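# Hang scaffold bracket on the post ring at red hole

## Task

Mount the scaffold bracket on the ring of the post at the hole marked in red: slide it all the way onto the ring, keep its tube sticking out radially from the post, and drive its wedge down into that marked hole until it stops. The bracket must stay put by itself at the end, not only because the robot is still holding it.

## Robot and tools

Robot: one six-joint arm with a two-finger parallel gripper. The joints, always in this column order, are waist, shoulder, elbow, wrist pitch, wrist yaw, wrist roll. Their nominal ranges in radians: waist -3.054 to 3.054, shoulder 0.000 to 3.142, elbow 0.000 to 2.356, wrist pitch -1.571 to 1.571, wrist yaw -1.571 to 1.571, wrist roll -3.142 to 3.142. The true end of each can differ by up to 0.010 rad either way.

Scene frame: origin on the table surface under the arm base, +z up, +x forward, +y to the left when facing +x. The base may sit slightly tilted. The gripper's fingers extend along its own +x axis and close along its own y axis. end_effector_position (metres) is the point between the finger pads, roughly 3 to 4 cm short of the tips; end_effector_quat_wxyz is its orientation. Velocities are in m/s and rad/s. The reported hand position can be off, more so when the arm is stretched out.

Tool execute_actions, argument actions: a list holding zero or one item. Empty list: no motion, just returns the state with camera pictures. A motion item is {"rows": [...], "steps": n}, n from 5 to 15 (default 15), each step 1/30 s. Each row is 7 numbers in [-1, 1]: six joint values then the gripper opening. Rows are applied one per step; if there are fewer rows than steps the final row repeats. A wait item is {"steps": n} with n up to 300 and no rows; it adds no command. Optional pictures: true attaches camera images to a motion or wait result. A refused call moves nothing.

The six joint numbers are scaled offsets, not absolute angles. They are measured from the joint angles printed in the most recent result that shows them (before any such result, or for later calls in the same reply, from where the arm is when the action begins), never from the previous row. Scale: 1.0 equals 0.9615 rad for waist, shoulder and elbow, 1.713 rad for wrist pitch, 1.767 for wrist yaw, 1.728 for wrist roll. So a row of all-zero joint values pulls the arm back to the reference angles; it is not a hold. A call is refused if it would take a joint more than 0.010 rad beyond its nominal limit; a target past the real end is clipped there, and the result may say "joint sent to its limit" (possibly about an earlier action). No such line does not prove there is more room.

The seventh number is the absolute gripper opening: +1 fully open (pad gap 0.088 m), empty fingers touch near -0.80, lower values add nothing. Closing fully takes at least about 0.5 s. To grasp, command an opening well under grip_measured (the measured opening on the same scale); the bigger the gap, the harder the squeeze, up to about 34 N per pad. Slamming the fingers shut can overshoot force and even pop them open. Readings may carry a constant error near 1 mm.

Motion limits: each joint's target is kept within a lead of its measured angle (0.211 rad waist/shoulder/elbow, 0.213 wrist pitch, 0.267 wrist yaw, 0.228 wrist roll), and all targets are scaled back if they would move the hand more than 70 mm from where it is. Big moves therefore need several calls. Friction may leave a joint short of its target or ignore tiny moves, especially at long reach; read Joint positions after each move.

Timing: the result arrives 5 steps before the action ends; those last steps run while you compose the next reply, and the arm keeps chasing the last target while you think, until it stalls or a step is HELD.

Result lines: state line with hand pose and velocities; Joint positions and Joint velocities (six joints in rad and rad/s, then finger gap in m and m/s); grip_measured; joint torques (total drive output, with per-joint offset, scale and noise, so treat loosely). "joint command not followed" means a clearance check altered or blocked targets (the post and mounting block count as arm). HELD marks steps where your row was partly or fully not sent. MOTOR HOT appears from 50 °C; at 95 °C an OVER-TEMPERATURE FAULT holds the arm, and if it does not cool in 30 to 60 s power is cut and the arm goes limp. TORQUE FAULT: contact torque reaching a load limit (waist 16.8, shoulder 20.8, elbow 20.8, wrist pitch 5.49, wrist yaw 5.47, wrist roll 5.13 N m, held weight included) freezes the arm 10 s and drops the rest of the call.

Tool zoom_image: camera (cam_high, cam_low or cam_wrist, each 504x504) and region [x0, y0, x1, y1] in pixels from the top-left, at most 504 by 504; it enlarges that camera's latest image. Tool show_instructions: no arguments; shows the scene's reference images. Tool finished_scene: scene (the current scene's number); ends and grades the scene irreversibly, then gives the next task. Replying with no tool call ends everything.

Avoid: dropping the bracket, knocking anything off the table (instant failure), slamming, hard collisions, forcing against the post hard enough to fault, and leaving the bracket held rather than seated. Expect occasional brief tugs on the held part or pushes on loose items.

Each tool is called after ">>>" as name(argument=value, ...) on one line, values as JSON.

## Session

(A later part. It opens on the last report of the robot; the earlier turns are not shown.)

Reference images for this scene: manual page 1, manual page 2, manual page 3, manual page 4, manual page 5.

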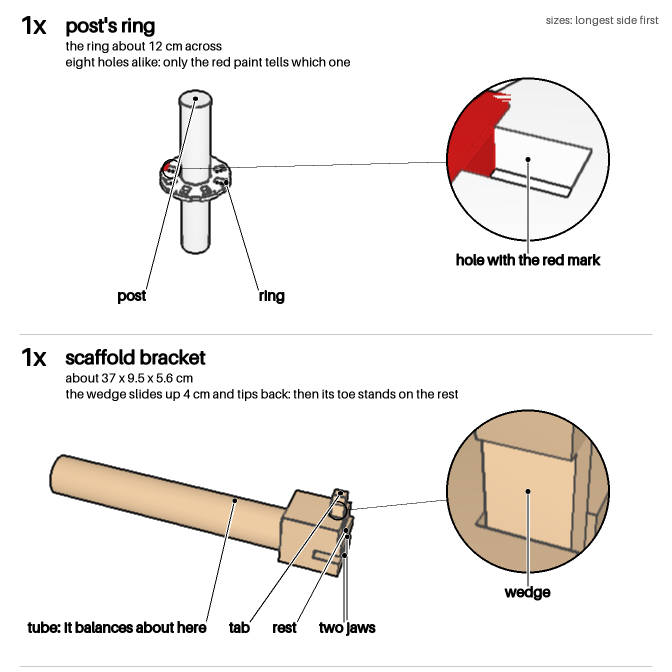

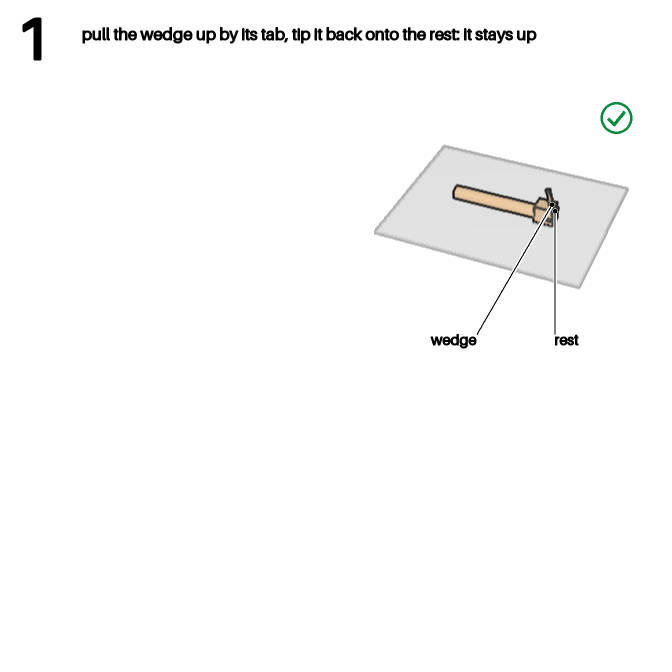

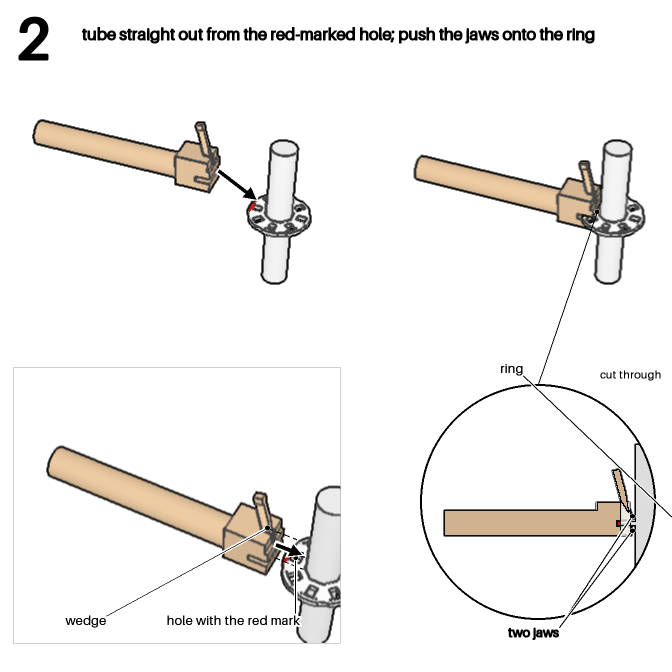

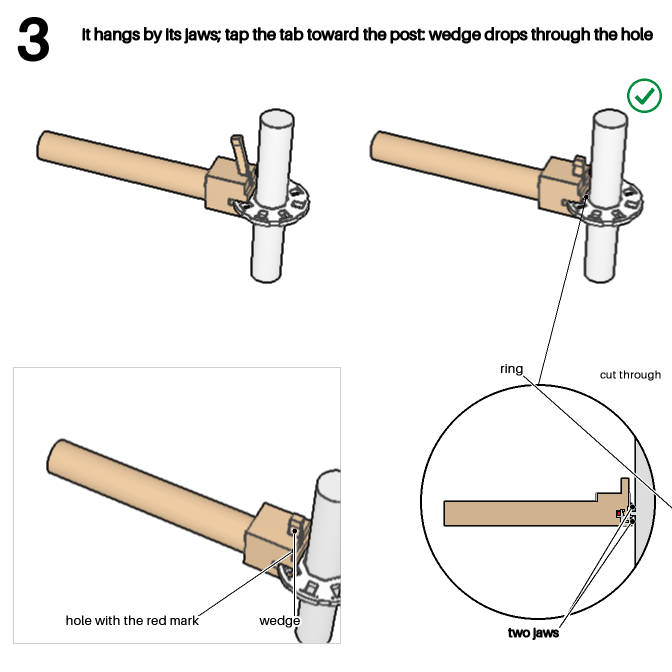

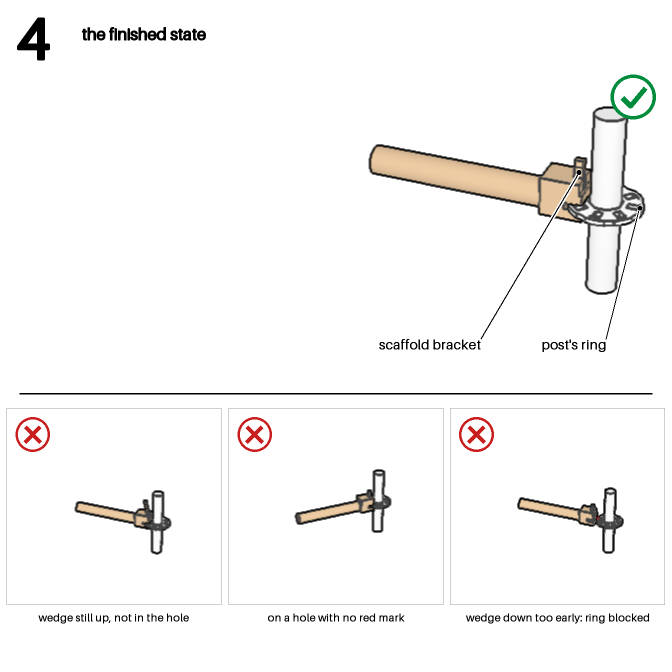

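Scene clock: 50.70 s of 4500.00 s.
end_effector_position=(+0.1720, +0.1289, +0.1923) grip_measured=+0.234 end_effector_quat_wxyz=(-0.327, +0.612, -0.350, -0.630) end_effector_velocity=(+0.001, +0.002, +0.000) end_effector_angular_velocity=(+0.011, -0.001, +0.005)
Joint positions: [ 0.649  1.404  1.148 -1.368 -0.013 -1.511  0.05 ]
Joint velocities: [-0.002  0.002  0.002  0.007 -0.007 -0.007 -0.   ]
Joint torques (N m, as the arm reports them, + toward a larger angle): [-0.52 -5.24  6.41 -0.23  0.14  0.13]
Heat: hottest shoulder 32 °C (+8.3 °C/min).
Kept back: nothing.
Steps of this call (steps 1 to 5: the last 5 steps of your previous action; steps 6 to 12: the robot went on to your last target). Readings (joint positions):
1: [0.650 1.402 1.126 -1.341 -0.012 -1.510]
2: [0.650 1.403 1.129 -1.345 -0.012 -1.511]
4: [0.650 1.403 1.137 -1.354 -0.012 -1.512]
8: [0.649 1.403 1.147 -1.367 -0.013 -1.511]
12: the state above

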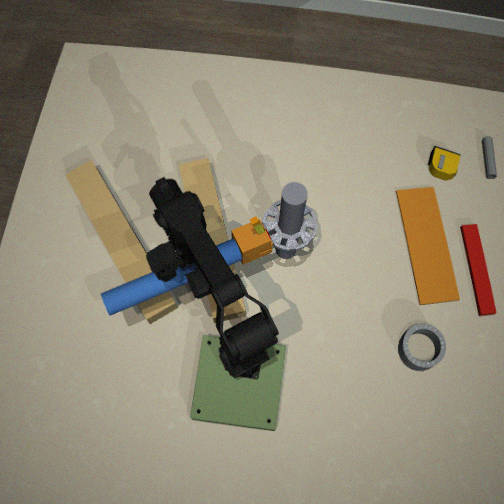

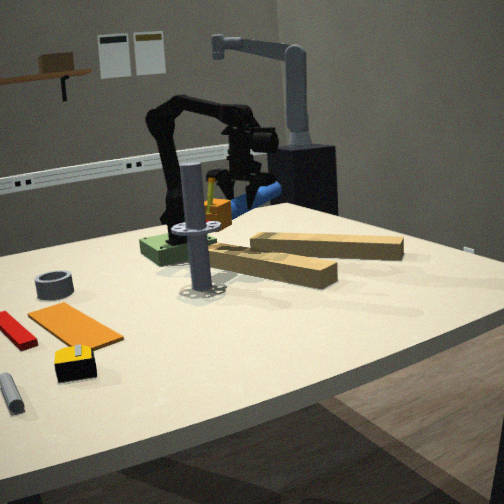

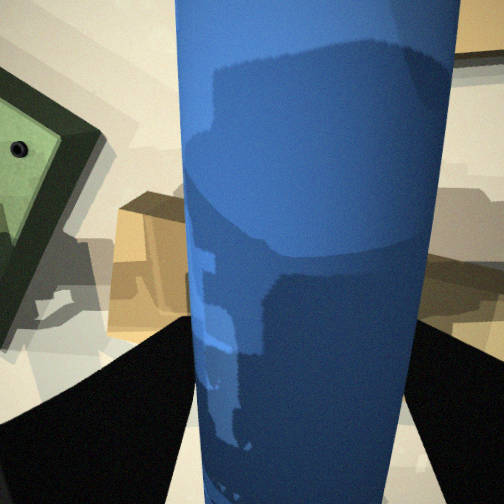

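>>> execute_actions(actions=[])

Scene clock: 51.43 s of 4500.00 s.
end_effector_position=(+0.1720, +0.1288, +0.1926) grip_measured=+0.234 end_effector_quat_wxyz=(-0.327, +0.612, -0.350, -0.630) end_effector_velocity=(-0.006, -0.001, -0.001) end_effector_angular_velocity=(+0.002, +0.035, -0.011)
Joint positions: [ 0.649  1.404  1.149 -1.369 -0.013 -1.511  0.05 ]
Joint velocities: [-0.002  0.002 -0.002 -0.022 -0.022  0.007 -0.   ]
Joint torques (N m, as the arm reports them, + toward a larger angle): [-0.51 -5.32  6.37 -0.18  0.14  0.12]
Heat: hottest shoulder 32 °C (+8.2 °C/min).
Kept back: nothing.
Steps of this call (steps 1 to 22: the robot went on to your last target). Readings (joint positions):
1: [0.649 1.404 1.148 -1.368 -0.013 -1.511]
2: [0.649 1.404 1.148 -1.368 -0.013 -1.511]
4: [0.649 1.404 1.149 -1.369 -0.013 -1.511]
8: [0.649 1.404 1.149 -1.369 -0.013 -1.511]
22: the state above

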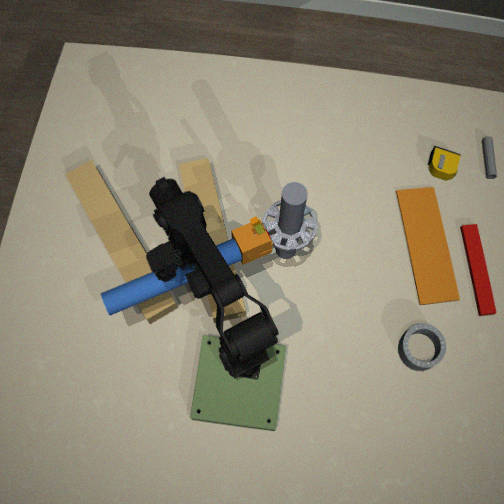

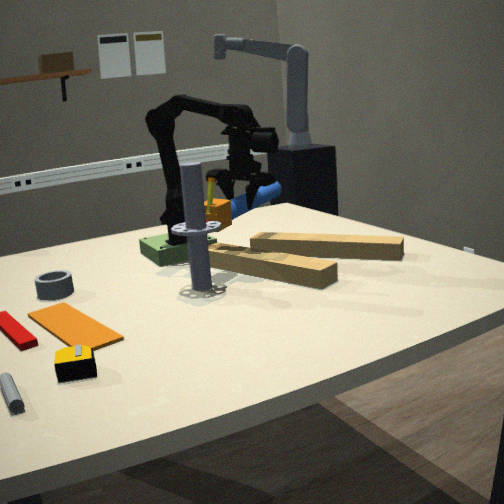

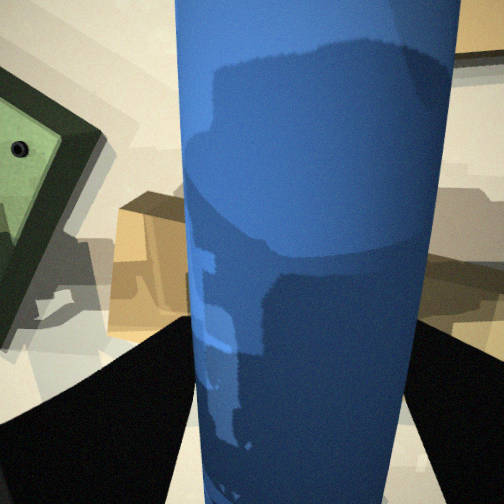

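>>> zoom_image(camera="cam_low", region=[150, 160, 290, 260])

>>> show_instructions()

Region (150, 160, 290, 260) of cam_low's 504x504 image, scaled by 3.600, with more detail than that image has; it fills the top 360 rows of this view, and the rest is white.

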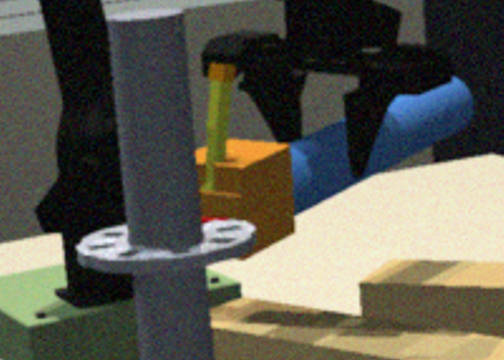

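Reference images for this scene: manual page 1, manual page 2, manual page 3, manual page 4, manual page 5.

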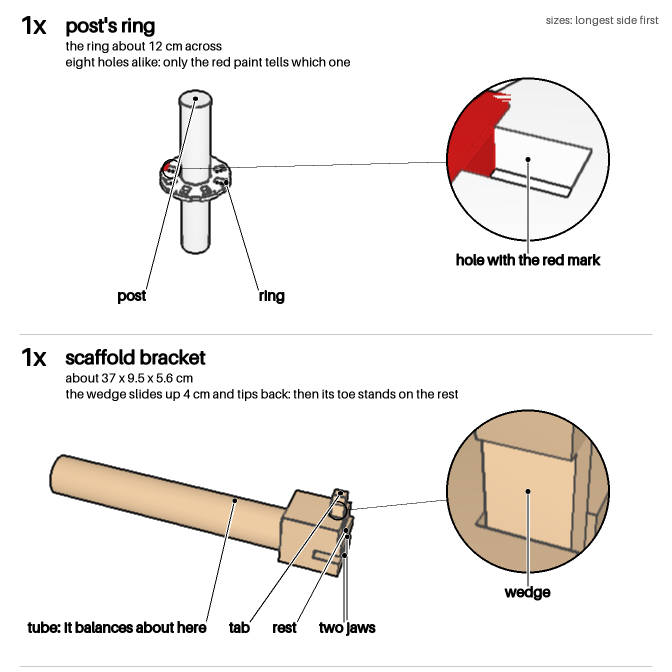

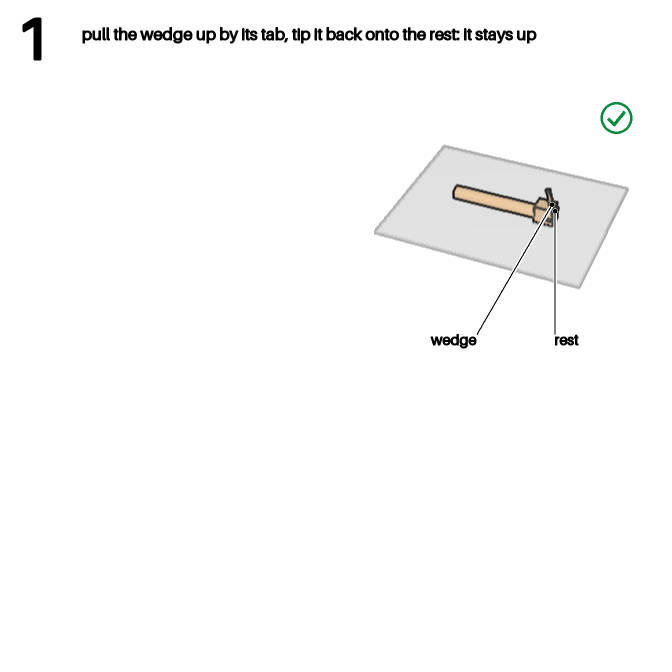

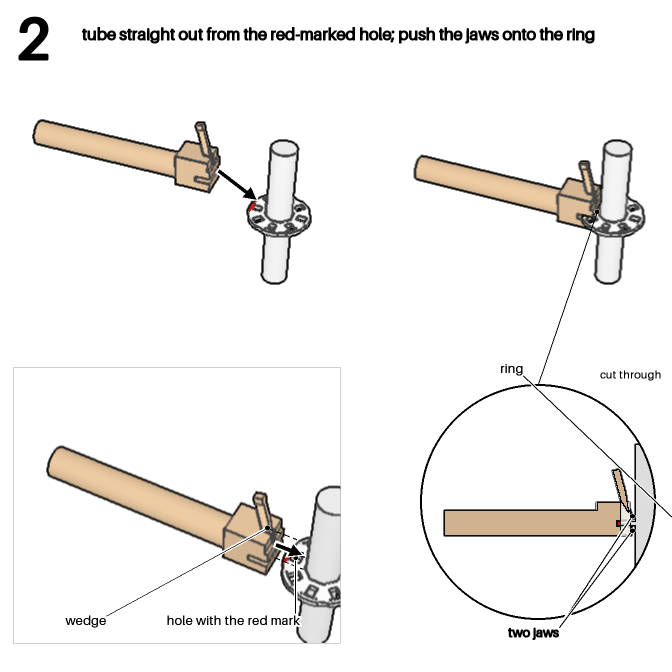

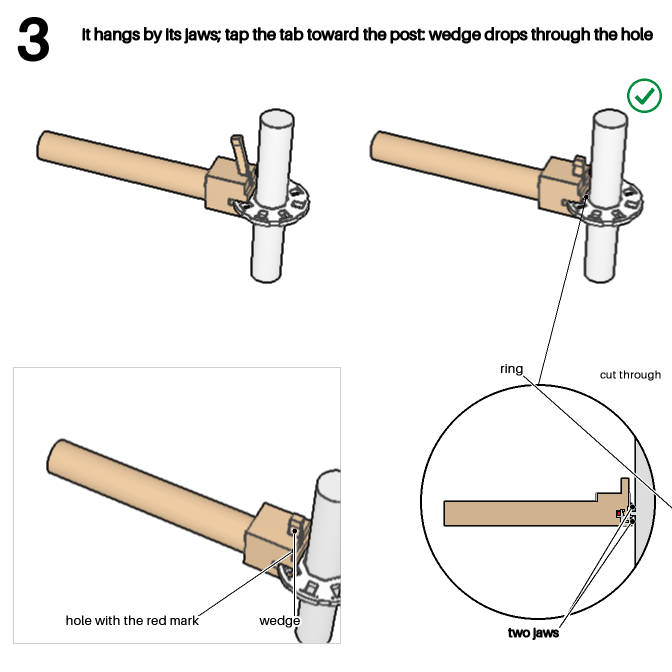

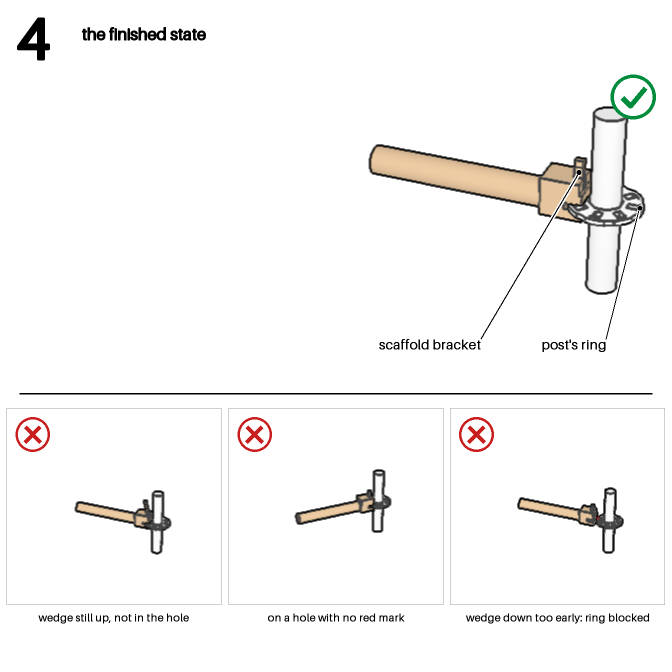

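>>> zoom_image(camera="cam_low", region=[180, 190, 250, 240])

Region (180, 190, 250, 240) of cam_low's 504x504 image, scaled by 7.200, with more detail than that image has; it fills the top 360 rows of this view, and the rest is white.

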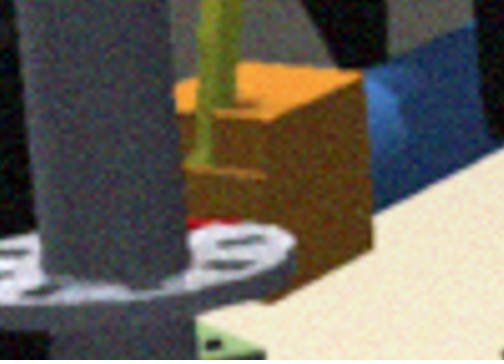

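>>> zoom_image(camera="cam_high", region=[210, 180, 330, 280])

Region (210, 180, 330, 280) of cam_high's 504x504 image, scaled by 4.200, with more detail than that image has.

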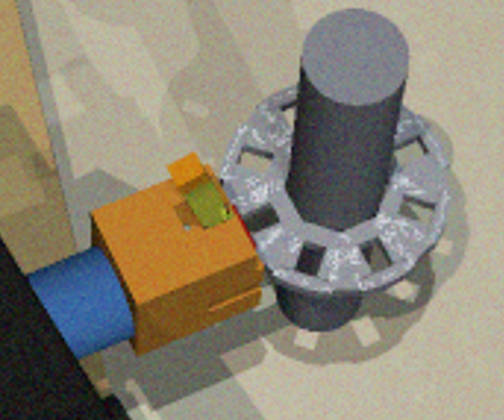

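>>> execute_actions(actions=[{"rows": [[0.03,-0.042,-0.035,0.027,0,0.017,-0.9]], "steps": 15}])

Scene clock: 53.33 s of 4500.00 s.
end_effector_position=(+0.1684, +0.1336, +0.1877) grip_measured=+0.234 end_effector_quat_wxyz=(-0.336, +0.615, -0.341, -0.626) end_effector_velocity=(-0.001, -0.001, -0.001) end_effector_angular_velocity=(+0.010, -0.001, -0.000)
Joint positions: [ 0.675  1.38   1.112 -1.327 -0.015 -1.485  0.05 ]
Joint velocities: [-0.007 -0.012 -0.012  0.007 -0.007 -0.007  0.   ]
Joint torques (N m, as the arm reports them, + toward a larger angle): [ 0.21 -6.7   5.03  0.59 -0.06  0.06]
Heat: hottest shoulder 32 °C (+7.9 °C/min).
Steps of this call (steps 1 to 15: the robot went on to your last target; steps 16 to 47: nothing new was sent; steps 48 to 57: the first 10 steps of this action). Readings (joint positions):
48: [0.651 1.400 1.146 -1.366 -0.011 -1.506]
49: [0.657 1.394 1.137 -1.352 -0.007 -1.496]
51: [0.667 1.384 1.125 -1.339 -0.008 -1.490]
55: [0.675 1.381 1.113 -1.328 -0.015 -1.486]
57: the state above

>>> execute_actions(actions=[{"rows": [[0,0,0.022,0.01,0,0,-0.9]], "steps": 12}])

Scene clock: 53.73 s of 4500.00 s.
end_effector_position=(+0.1709, +0.1357, +0.1872) grip_measured=+0.234 end_effector_quat_wxyz=(-0.340, +0.617, -0.337, -0.624) end_effector_velocity=(-0.005, -0.006, -0.003) end_effector_angular_velocity=(-0.037, +0.036, +0.005)
Joint positions: [ 0.675  1.383  1.112 -1.313 -0.015 -1.484  0.05 ]
Joint velocities: [-0.002  0.012 -0.002 -0.037  0.007 -0.007 -0.   ]
Joint torques (N m, as the arm reports them, + toward a larger angle): [-0.1  -5.15  6.49  0.58 -0.13 -0.01]
Heat: hottest shoulder 32 °C (+7.8 °C/min).
Steps of this call (steps 1 to 5: the last 5 steps of your previous action; steps 6 to 12: the first 7 steps of this action). Readings (joint positions):
6: [0.675 1.379 1.111 -1.324 -0.015 -1.484]
7: [0.675 1.379 1.111 -1.321 -0.015 -1.484]
9: [0.675 1.381 1.111 -1.314 -0.015 -1.484]
12: the state above

>>> execute_actions(actions=[{"rows": [[0,-0.012,0.035,-0.005,0,0,-0.9]], "steps": 15}])

Scene clock: 54.23 s of 4500.00 s.
end_effector_position=(+0.1723, +0.1369, +0.1903) grip_measured=+0.234 end_effector_quat_wxyz=(-0.343, +0.618, -0.335, -0.624) end_effector_velocity=(-0.005, -0.003, -0.000) end_effector_angular_velocity=(-0.008, +0.022, +0.005)
Joint positions: [ 0.675  1.384  1.125 -1.318 -0.016 -1.484  0.05 ]
Joint velocities: [-0.002 -0.002 -0.002 -0.022 -0.007 -0.007 -0.   ]
Joint torques (N m, as the arm reports them, + toward a larger angle): [-0.05 -6.21  6.49  0.23 -0.15 -0.01]
Heat: hottest shoulder 32 °C (+7.7 °C/min).
Steps of this call (steps 1 to 5: the last 5 steps of your previous action; steps 6 to 15: the first 10 steps of this action). Readings (joint positions):
6: [0.675 1.384 1.113 -1.312 -0.016 -1.484]
7: [0.675 1.384 1.115 -1.313 -0.016 -1.484]
9: [0.675 1.384 1.121 -1.314 -0.016 -1.484]
13: [0.675 1.384 1.125 -1.316 -0.016 -1.484]
15: the state above

>>> execute_actions(actions=[{"rows": [[-0.02,0,0,0,0,-0.011,-0.9],[-0.04,0,0,0,0,-0.022,-0.9],[-0.06,0,0,0,0,-0.033,-0.9],[-0.08,0,0,0,0,-0.044,-0.9]], "steps": 15}], pictures=true)

Scene clock: 54.73 s of 4500.00 s.
end_effector_position=(+0.1753, +0.1320, +0.1899) grip_measured=+0.233 end_effector_quat_wxyz=(-0.344, +0.608, -0.327, -0.637) end_effector_velocity=(-0.003, +0.000, +0.000) end_effector_angular_velocity=(+0.027, +0.026, +0.020)
Joint positions: [ 0.625  1.385  1.123 -1.32  -0.051 -1.545  0.05 ]
Joint velocities: [-0.017 -0.002 -0.002 -0.007 -0.037 -0.037  0.   ]
Joint torques (N m, as the arm reports them, + toward a larger angle): [-2.61 -4.92  4.74  0.63  1.35 -0.38]
Heat: hottest shoulder 32 °C (+7.7 °C/min).
Steps of this call (steps 1 to 5: the last 5 steps of your previous action; steps 6 to 15: the first 10 steps of this action). Readings (joint positions):
6: [0.673 1.384 1.125 -1.318 -0.017 -1.487]
7: [0.668 1.384 1.124 -1.318 -0.020 -1.496]
9: [0.644 1.385 1.124 -1.318 -0.028 -1.522]
13: [0.627 1.385 1.124 -1.319 -0.049 -1.541]
15: the state above

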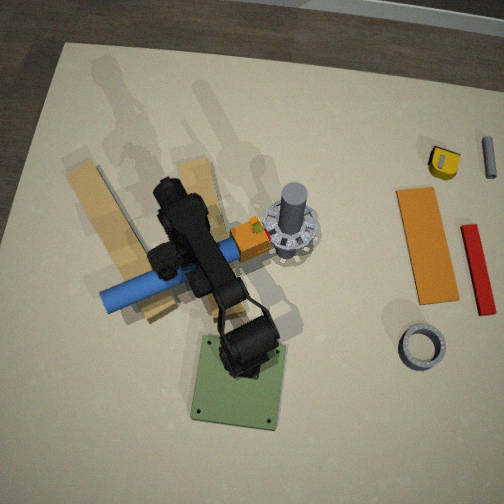

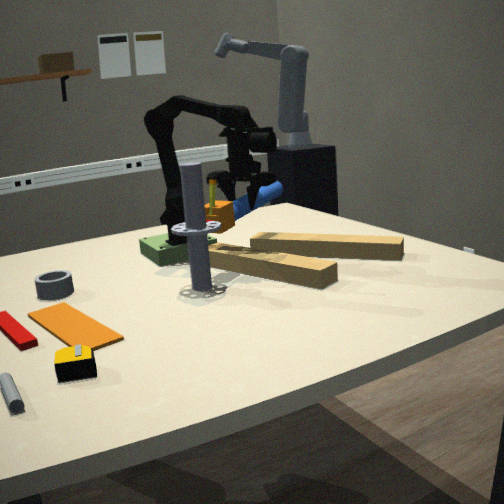

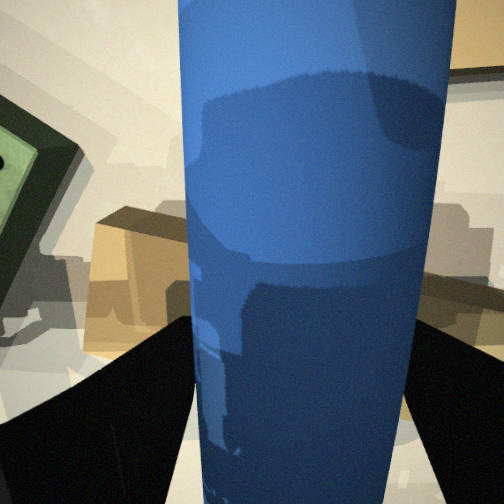

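>>> execute_actions(actions=[{"rows": [[0.025,0,0,0,0.03,0.03,-0.9]], "steps": 10}])

>>> zoom_image(camera="cam_high", region=[220, 190, 320, 270])

>>> zoom_image(camera="cam_low", region=[180, 190, 250, 240])

Scene clock: 55.10 s of 4500.00 s.
end_effector_position=(+0.1754, +0.1331, +0.1877) grip_measured=+0.233 end_effector_quat_wxyz=(-0.341, +0.616, -0.336, -0.626) end_effector_velocity=(-0.000, -0.001, -0.007) end_effector_angular_velocity=(-0.080, -0.028, -0.088)
Joint positions: [ 0.65   1.39   1.119 -1.313 -0.02  -1.511  0.05 ]
Joint velocities: [ 0.051  0.017 -0.012  0.007  0.081  0.139 -0.   ]
Joint torques (N m, as the arm reports them, + toward a larger angle): [-0.69 -5.56  4.99 -0.04  0.63  0.17]
Heat: hottest shoulder 32 °C (+7.6 °C/min).
Steps of this call (steps 1 to 5: the last 5 steps of your previous action; step 6: the robot went on to your last target; steps 7 to 11: the first 5 steps of this action). Readings (joint positions):
7: [0.628 1.385 1.123 -1.319 -0.049 -1.543]
8: [0.636 1.386 1.122 -1.316 -0.038 -1.532]
10: [0.648 1.389 1.120 -1.313 -0.023 -1.516]
11: the state above

Region (220, 190, 320, 270) of cam_high's 504x504 image, scaled by 5.040, with more detail than that image has; it fills the top 403 rows of this view, and the rest is white.

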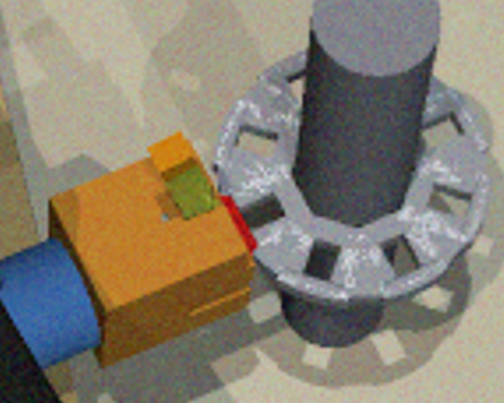

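Region (180, 190, 250, 240) of cam_low's 504x504 image, scaled by 7.200, with more detail than that image has; it fills the top 360 rows of this view, and the rest is white.

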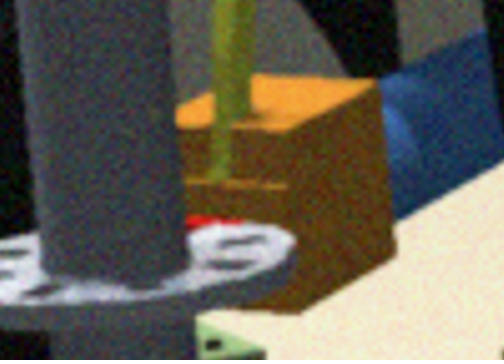

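>>> execute_actions(actions=[{"rows": [[0.015,-0.012,0.045,-0.022,0.005,0.012,-0.9]], "steps": 15}])

Scene clock: 56.13 s of 4500.00 s.
end_effector_position=(+0.1728, +0.1328, +0.1932) grip_measured=+0.233 end_effector_quat_wxyz=(-0.338, +0.615, -0.343, -0.624) end_effector_velocity=(-0.003, -0.000, -0.000) end_effector_angular_velocity=(+0.002, +0.010, +0.024)
Joint positions: [ 0.662  1.39   1.142 -1.345 -0.012 -1.492  0.05 ]
Joint velocities: [ 0.002 -0.002 -0.002 -0.007 -0.007 -0.022 -0.   ]
Joint torques (N m, as the arm reports them, + toward a larger angle): [ 0.15 -6.17  6.5   0.07 -0.1   0.06]
Heat: hottest shoulder 32 °C (+7.5 °C/min).
Steps of this call (steps 1 to 5: the last 5 steps of your previous action; steps 6 to 21: the robot went on to your last target; steps 22 to 31: the first 10 steps of this action). Readings (joint positions):
22: [0.656 1.390 1.122 -1.318 -0.013 -1.497]
23: [0.657 1.391 1.126 -1.329 -0.012 -1.494]
25: [0.659 1.390 1.133 -1.343 -0.012 -1.492]
29: [0.661 1.390 1.140 -1.344 -0.012 -1.492]
31: the state above

>>> execute_actions(actions=[{"rows": [[0,0,0.02,0.016,0,-0.003,-0.9],[0,0,0.02,0.016,0,-0.003,-0.9],[0,0,0.02,0.016,0,-0.003,-0.9],[0,0,0.02,0.016,0,-0.003,-0.9],[-0.02,0,0.02,0.016,0,-0.012,-0.9],[-0.04,0,0.02,0.016,0,-0.022,-0.9],[-0.055,0,0.02,0.016,0,-0.03,-0.9]], "steps": 15}], pictures=true)

>>> zoom_image(camera="cam_low", region=[180, 190, 250, 240])

>>> zoom_image(camera="cam_high", region=[220, 190, 320, 270])

Scene clock: 56.80 s of 4500.00 s.
end_effector_position=(+0.1817, +0.1308, +0.1929) grip_measured=+0.233 end_effector_quat_wxyz=(-0.347, +0.616, -0.332, -0.625) end_effector_velocity=(+0.032, -0.047, -0.005) end_effector_angular_velocity=(-0.082, -0.021, -0.118)
Joint positions: [ 0.623  1.393  1.143 -1.32  -0.023 -1.534  0.05 ]
Joint velocities: [-0.198  0.022 -0.002 -0.007  0.081 -0.081 -0.001]
Joint torques (N m, as the arm reports them, + toward a larger angle): [-0.08 -5.49  6.26  0.56  0.21 -0.08]
Heat: hottest shoulder 32 °C (+7.4 °C/min).
Steps of this call (steps 1 to 5: the last 5 steps of your previous action; steps 6 to 10: the robot went on to your last target; steps 11 to 20: the first 10 steps of this action). Readings (joint positions):
11: [0.662 1.390 1.142 -1.346 -0.012 -1.492]
12: [0.662 1.390 1.142 -1.341 -0.012 -1.492]
14: [0.662 1.392 1.142 -1.325 -0.013 -1.493]
18: [0.638 1.393 1.143 -1.321 -0.029 -1.523]
20: the state above

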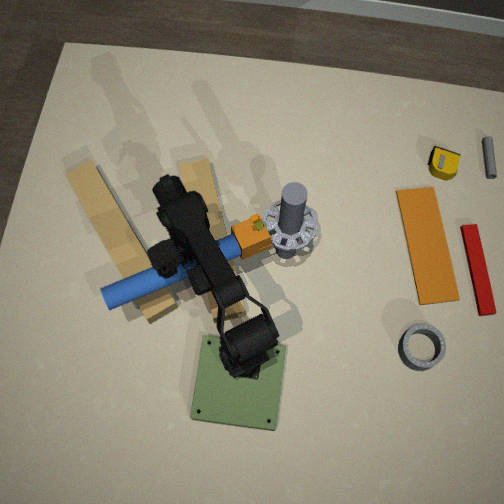

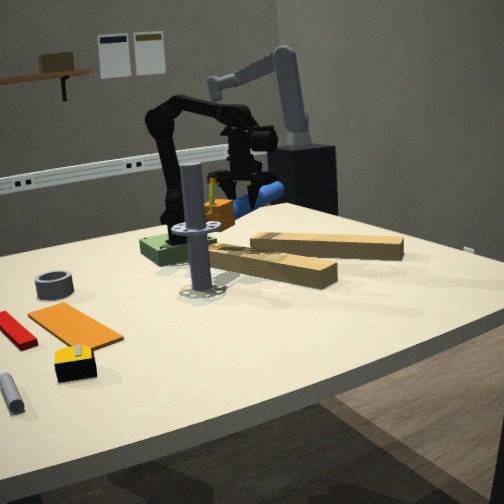

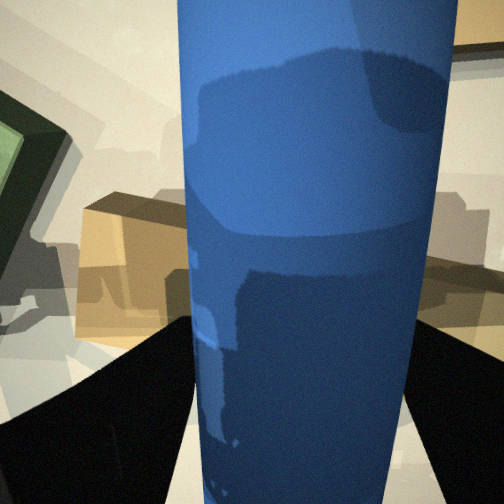

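Region (180, 190, 250, 240) of cam_low's 504x504 image, scaled by 7.200, with more detail than that image has; it fills the top 360 rows of this view, and the rest is white.

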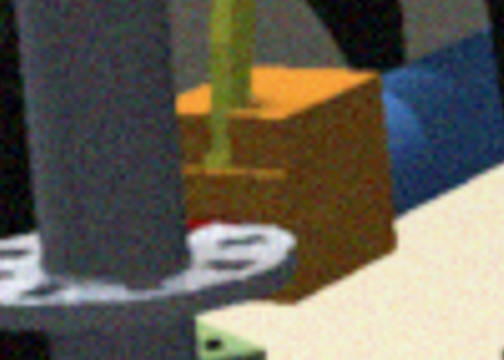

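Region (220, 190, 320, 270) of cam_high's 504x504 image, scaled by 5.040, with more detail than that image has; it fills the top 403 rows of this view, and the rest is white.

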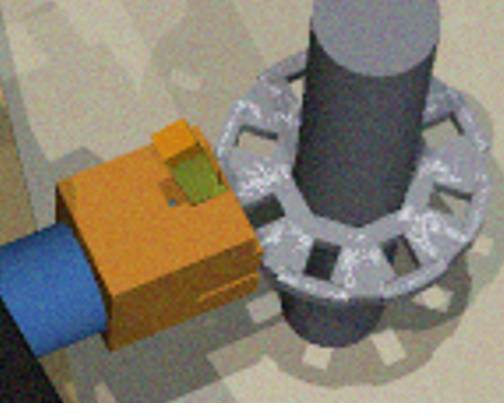

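>>> execute_actions(actions=[{"rows": [[-0.03,0,0,0,0.005,-0.017,-0.9],[-0.05,0,0,0,0.005,-0.029,-0.9],[-0.065,0,0,0,0.005,-0.037,-0.9]], "steps": 15}])

Scene clock: 57.30 s of 4500.00 s.
end_effector_position=(+0.1892, +0.1186, +0.1913) grip_measured=+0.233 end_effector_quat_wxyz=(-0.344, +0.617, -0.335, -0.624) end_effector_velocity=(-0.003, -0.002, -0.001) end_effector_angular_velocity=(+0.000, +0.014, +0.029)
Joint positions: [ 0.564  1.397  1.139 -1.319 -0.017 -1.594  0.05 ]
Joint velocities: [-0.007 -0.002 -0.007 -0.007 -0.007 -0.037  0.   ]
Joint torques (N m, as the arm reports them, + toward a larger angle): [-0.26 -5.26  4.99  0.41 -0.03 -0.07]
Heat: hottest shoulder 32 °C (+7.3 °C/min).
Steps of this call (steps 1 to 5: the last 5 steps of your previous action; steps 6 to 15: the first 10 steps of this action). Readings (joint positions):
6: [0.611 1.396 1.143 -1.319 -0.019 -1.545]
7: [0.605 1.396 1.142 -1.319 -0.019 -1.556]
9: [0.585 1.396 1.141 -1.319 -0.019 -1.577]
13: [0.565 1.397 1.139 -1.319 -0.017 -1.591]
15: the state above

>>> execute_actions(actions=[{"rows": [[-0.02,-0.02,-0.01,-0.002,0,-0.012,-0.9],[-0.04,-0.02,-0.01,-0.002,0,-0.022,-0.9],[-0.055,-0.02,-0.01,-0.002,0,-0.03,-0.9]], "steps": 15}], pictures=true)

>>> zoom_image(camera="cam_high", region=[220, 190, 320, 270])

Scene clock: 58.00 s of 4500.00 s.
end_effector_position=(+0.1924, +0.1079, +0.1895) grip_measured=+0.233 end_effector_quat_wxyz=(-0.342, +0.616, -0.336, -0.625) end_effector_velocity=(-0.005, -0.002, +0.002) end_effector_angular_velocity=(+0.001, +0.014, +0.020)
Joint positions: [ 0.516  1.392  1.128 -1.32  -0.016 -1.642  0.05 ]
Joint velocities: [-0.002 -0.012 -0.002 -0.022 -0.007 -0.022  0.   ]
Joint torques (N m, as the arm reports them, + toward a larger angle): [-0.48 -6.55  4.7   0.25 -0.19 -0.1 ]
Heat: hottest shoulder 32 °C (+7.2 °C/min).
Steps of this call (steps 1 to 5: the last 5 steps of your previous action; steps 6 to 11: the robot went on to your last target; steps 12 to 21: the first 10 steps of this action). Readings (joint positions):
12: [0.562 1.397 1.137 -1.319 -0.016 -1.599]
13: [0.557 1.395 1.135 -1.320 -0.017 -1.608]
15: [0.537 1.393 1.132 -1.320 -0.018 -1.628]
19: [0.517 1.392 1.128 -1.320 -0.016 -1.640]
21: the state above

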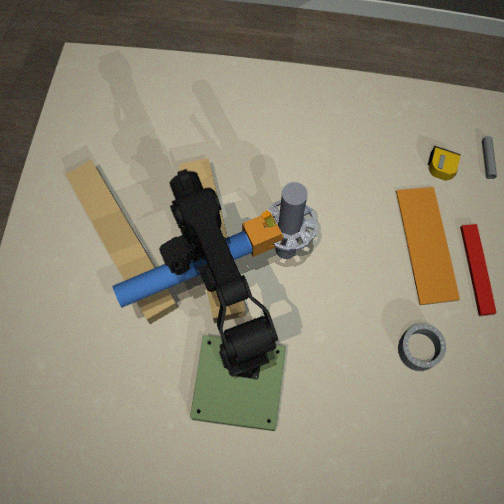

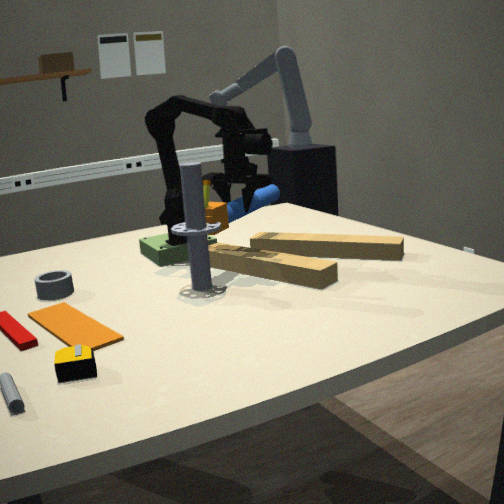

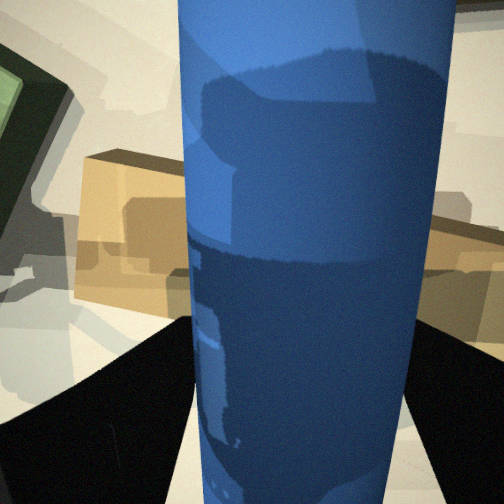

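Region (220, 190, 320, 270) of cam_high's 504x504 image, scaled by 5.040, with more detail than that image has; it fills the top 403 rows of this view, and the rest is white.

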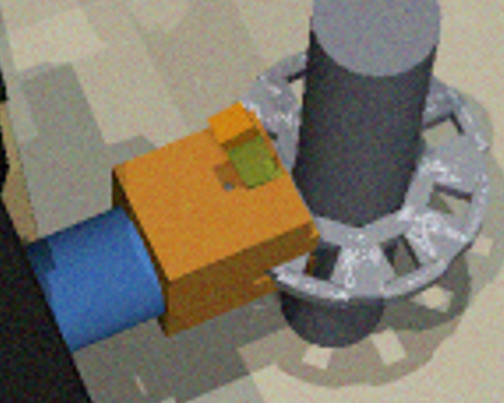

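Almost in. Continue to hard stop.

>>> execute_actions(actions=[{"rows": [[-0.02,0,0.01,0,0,-0.011,-0.9],[-0.035,0,0.01,0,0,-0.02,-0.9],[-0.05,0,0.01,0,0,-0.028,-0.9]], "steps": 15}])

Scene clock: 58.50 s of 4500.00 s.
end_effector_position=(+0.1917, +0.1064, +0.1896) grip_measured=+0.233 end_effector_quat_wxyz=(-0.343, +0.608, -0.329, -0.636) end_effector_velocity=(-0.002, -0.000, +0.000) end_effector_angular_velocity=(+0.017, +0.016, +0.010)
Joint positions: [ 0.492  1.392  1.127 -1.326 -0.045 -1.678  0.05 ]
Joint velocities: [-0.012 -0.002 -0.002 -0.007 -0.022 -0.022  0.   ]
Joint torques (N m, as the arm reports them, + toward a larger angle): [-2.33 -4.73  5.47  0.86  1.13 -0.34]
Heat: hottest shoulder 32 °C (+7.2 °C/min).
Steps of this call (steps 1 to 5: the last 5 steps of your previous action; steps 6 to 15: the first 10 steps of this action). Readings (joint positions):
6: [0.514 1.392 1.127 -1.320 -0.018 -1.644]
7: [0.511 1.392 1.127 -1.321 -0.022 -1.649]
9: [0.499 1.392 1.127 -1.323 -0.036 -1.665]
13: [0.492 1.392 1.127 -1.325 -0.044 -1.676]
15: the state above

Hard stop reached. Relax, then open.

>>> execute_actions(actions=[{"rows": [[0.018,0,0,0,0.028,0.03,-0.9],[0.018,0,0,0,0.028,0.03,-0.9],[0.018,0,0,0,0.028,0.03,-0.9],[0.018,0,0,0,0.028,0.03,-0.9],[0.018,0,0,0,0.028,0.03,0.3],[0.018,0,0,0,0.028,0.03,1]], "steps": 15}])

>>> execute_actions(actions=[{"steps": 20}], pictures=true)

>>> zoom_image(camera="cam_high", region=[100, 170, 340, 320])

Scene clock: 59.07 s of 4500.00 s.
end_effector_position=(+0.1924, +0.1077, +0.1875) grip_measured=+0.233 end_effector_quat_wxyz=(-0.342, +0.614, -0.341, -0.625) end_effector_velocity=(-0.007, -0.002, -0.001) end_effector_angular_velocity=(-0.020, +0.020, -0.010)
Joint positions: [ 0.515  1.398  1.124 -1.317 -0.016 -1.636  0.05 ]
Joint velocities: [ 0.012 -0.002 -0.007 -0.022  0.007  0.022  0.   ]
Joint torques (N m, as the arm reports them, + toward a larger angle): [-0.82 -5.56  4.77 -0.14  0.71  0.24]
Heat: hottest shoulder 32 °C (+7.1 °C/min).
Steps of this call (steps 1 to 5: the last 5 steps of your previous action; steps 6 to 7: the robot went on to your last target; steps 8 to 17: the first 10 steps of this action). Readings (joint positions):
8: [0.493 1.392 1.127 -1.324 -0.043 -1.675]
9: [0.500 1.393 1.127 -1.321 -0.035 -1.664]
11: [0.509 1.397 1.125 -1.319 -0.023 -1.649]
15: [0.514 1.398 1.124 -1.318 -0.017 -1.638]
17: the state above

Scene clock: 59.73 s of 4500.00 s.
end_effector_position=(+0.1928, +0.1040, +0.1881) grip_measured=+1.000 end_effector_quat_wxyz=(-0.342, +0.616, -0.348, -0.618) end_effector_velocity=(-0.005, -0.002, -0.001) end_effector_angular_velocity=(-0.006, +0.027, +0.005)
Joint positions: [ 0.511  1.395  1.124 -1.323  0.001 -1.628  0.088]
Joint velocities: [-0.002  0.002 -0.002 -0.022 -0.007 -0.007  0.   ]
Joint torques (N m, as the arm reports them, + toward a larger angle): [-0.3  -5.13  4.93  0.26  0.    0.05]
Heat: hottest shoulder 32 °C (+7.0 °C/min).
Kept back: nothing.
Steps of this call (steps 1 to 5: the last 5 steps of your previous action; steps 6 to 20: the robot went on to your last target). Readings (joint positions):
1: [0.516 1.398 1.124 -1.317 -0.016 -1.635]
2: [0.516 1.398 1.124 -1.318 -0.015 -1.634]
4: [0.515 1.398 1.124 -1.322 -0.002 -1.629]
8: [0.511 1.395 1.124 -1.323 0.001 -1.628]
20: the state above

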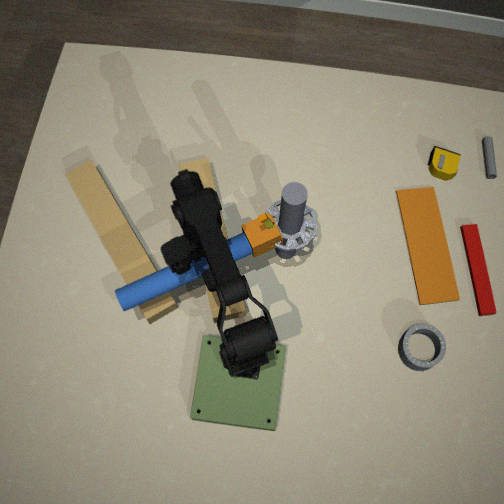

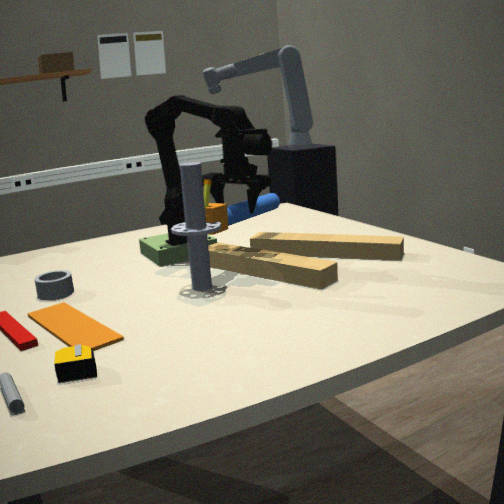

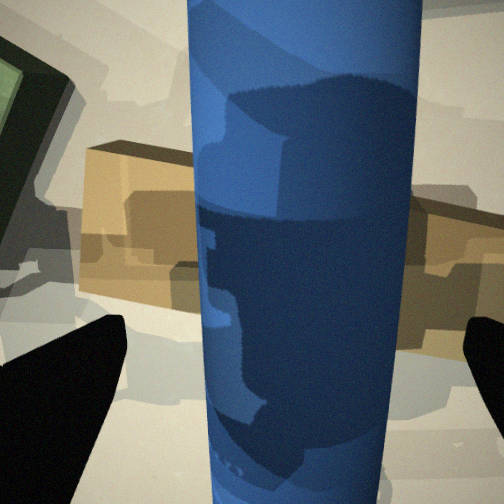

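Region (100, 170, 340, 320) of cam_high's 504x504 image, scaled by 2.100, with more detail than that image has; it fills the top 315 rows of this view, and the rest is white.

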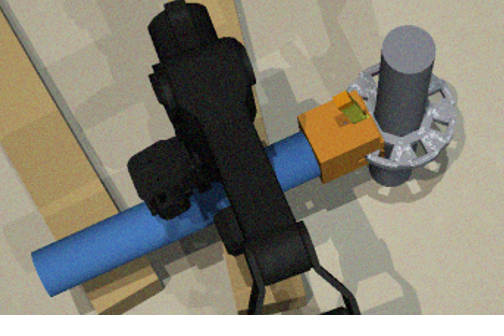

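>>> execute_actions(actions=[{"rows": [[0,-0.1,0.07,0.008,0,0,1],[0,-0.2,0.13,0.016,0,0,1],[0,-0.305,0.19,0.023,0,0,1]], "steps": 15}])

Scene clock: 60.87 s of 4500.00 s.
end_effector_position=(+0.1994, +0.1077, +0.3091) grip_measured=+1.000 end_effector_quat_wxyz=(-0.485, +0.694, -0.182, -0.499) end_effector_velocity=(-0.023, -0.012, +0.029) end_effector_angular_velocity=(+0.048, -0.099, +0.020)
Joint positions: [ 0.511  1.094  1.312 -1.287  0.001 -1.628  0.088]
Joint velocities: [-0.002 -0.129  0.017 -0.037 -0.007 -0.022  0.   ]
Joint torques (N m, as the arm reports them, + toward a larger angle): [-0.07 -0.3   4.02  1.49 -0.12  0.01]
Heat: hottest shoulder 32 °C (+6.0 °C/min).
Steps of this call (steps 1 to 15: the robot went on to your last target; steps 16 to 24: nothing new was sent; steps 25 to 34: the first 10 steps of this action). Readings (joint positions):
25: [0.511 1.383 1.130 -1.323 0.001 -1.628]
26: [0.511 1.358 1.143 -1.321 0.001 -1.628]
28: [0.511 1.280 1.196 -1.303 0.001 -1.628]
32: [0.511 1.120 1.301 -1.287 0.001 -1.628]
34: the state above


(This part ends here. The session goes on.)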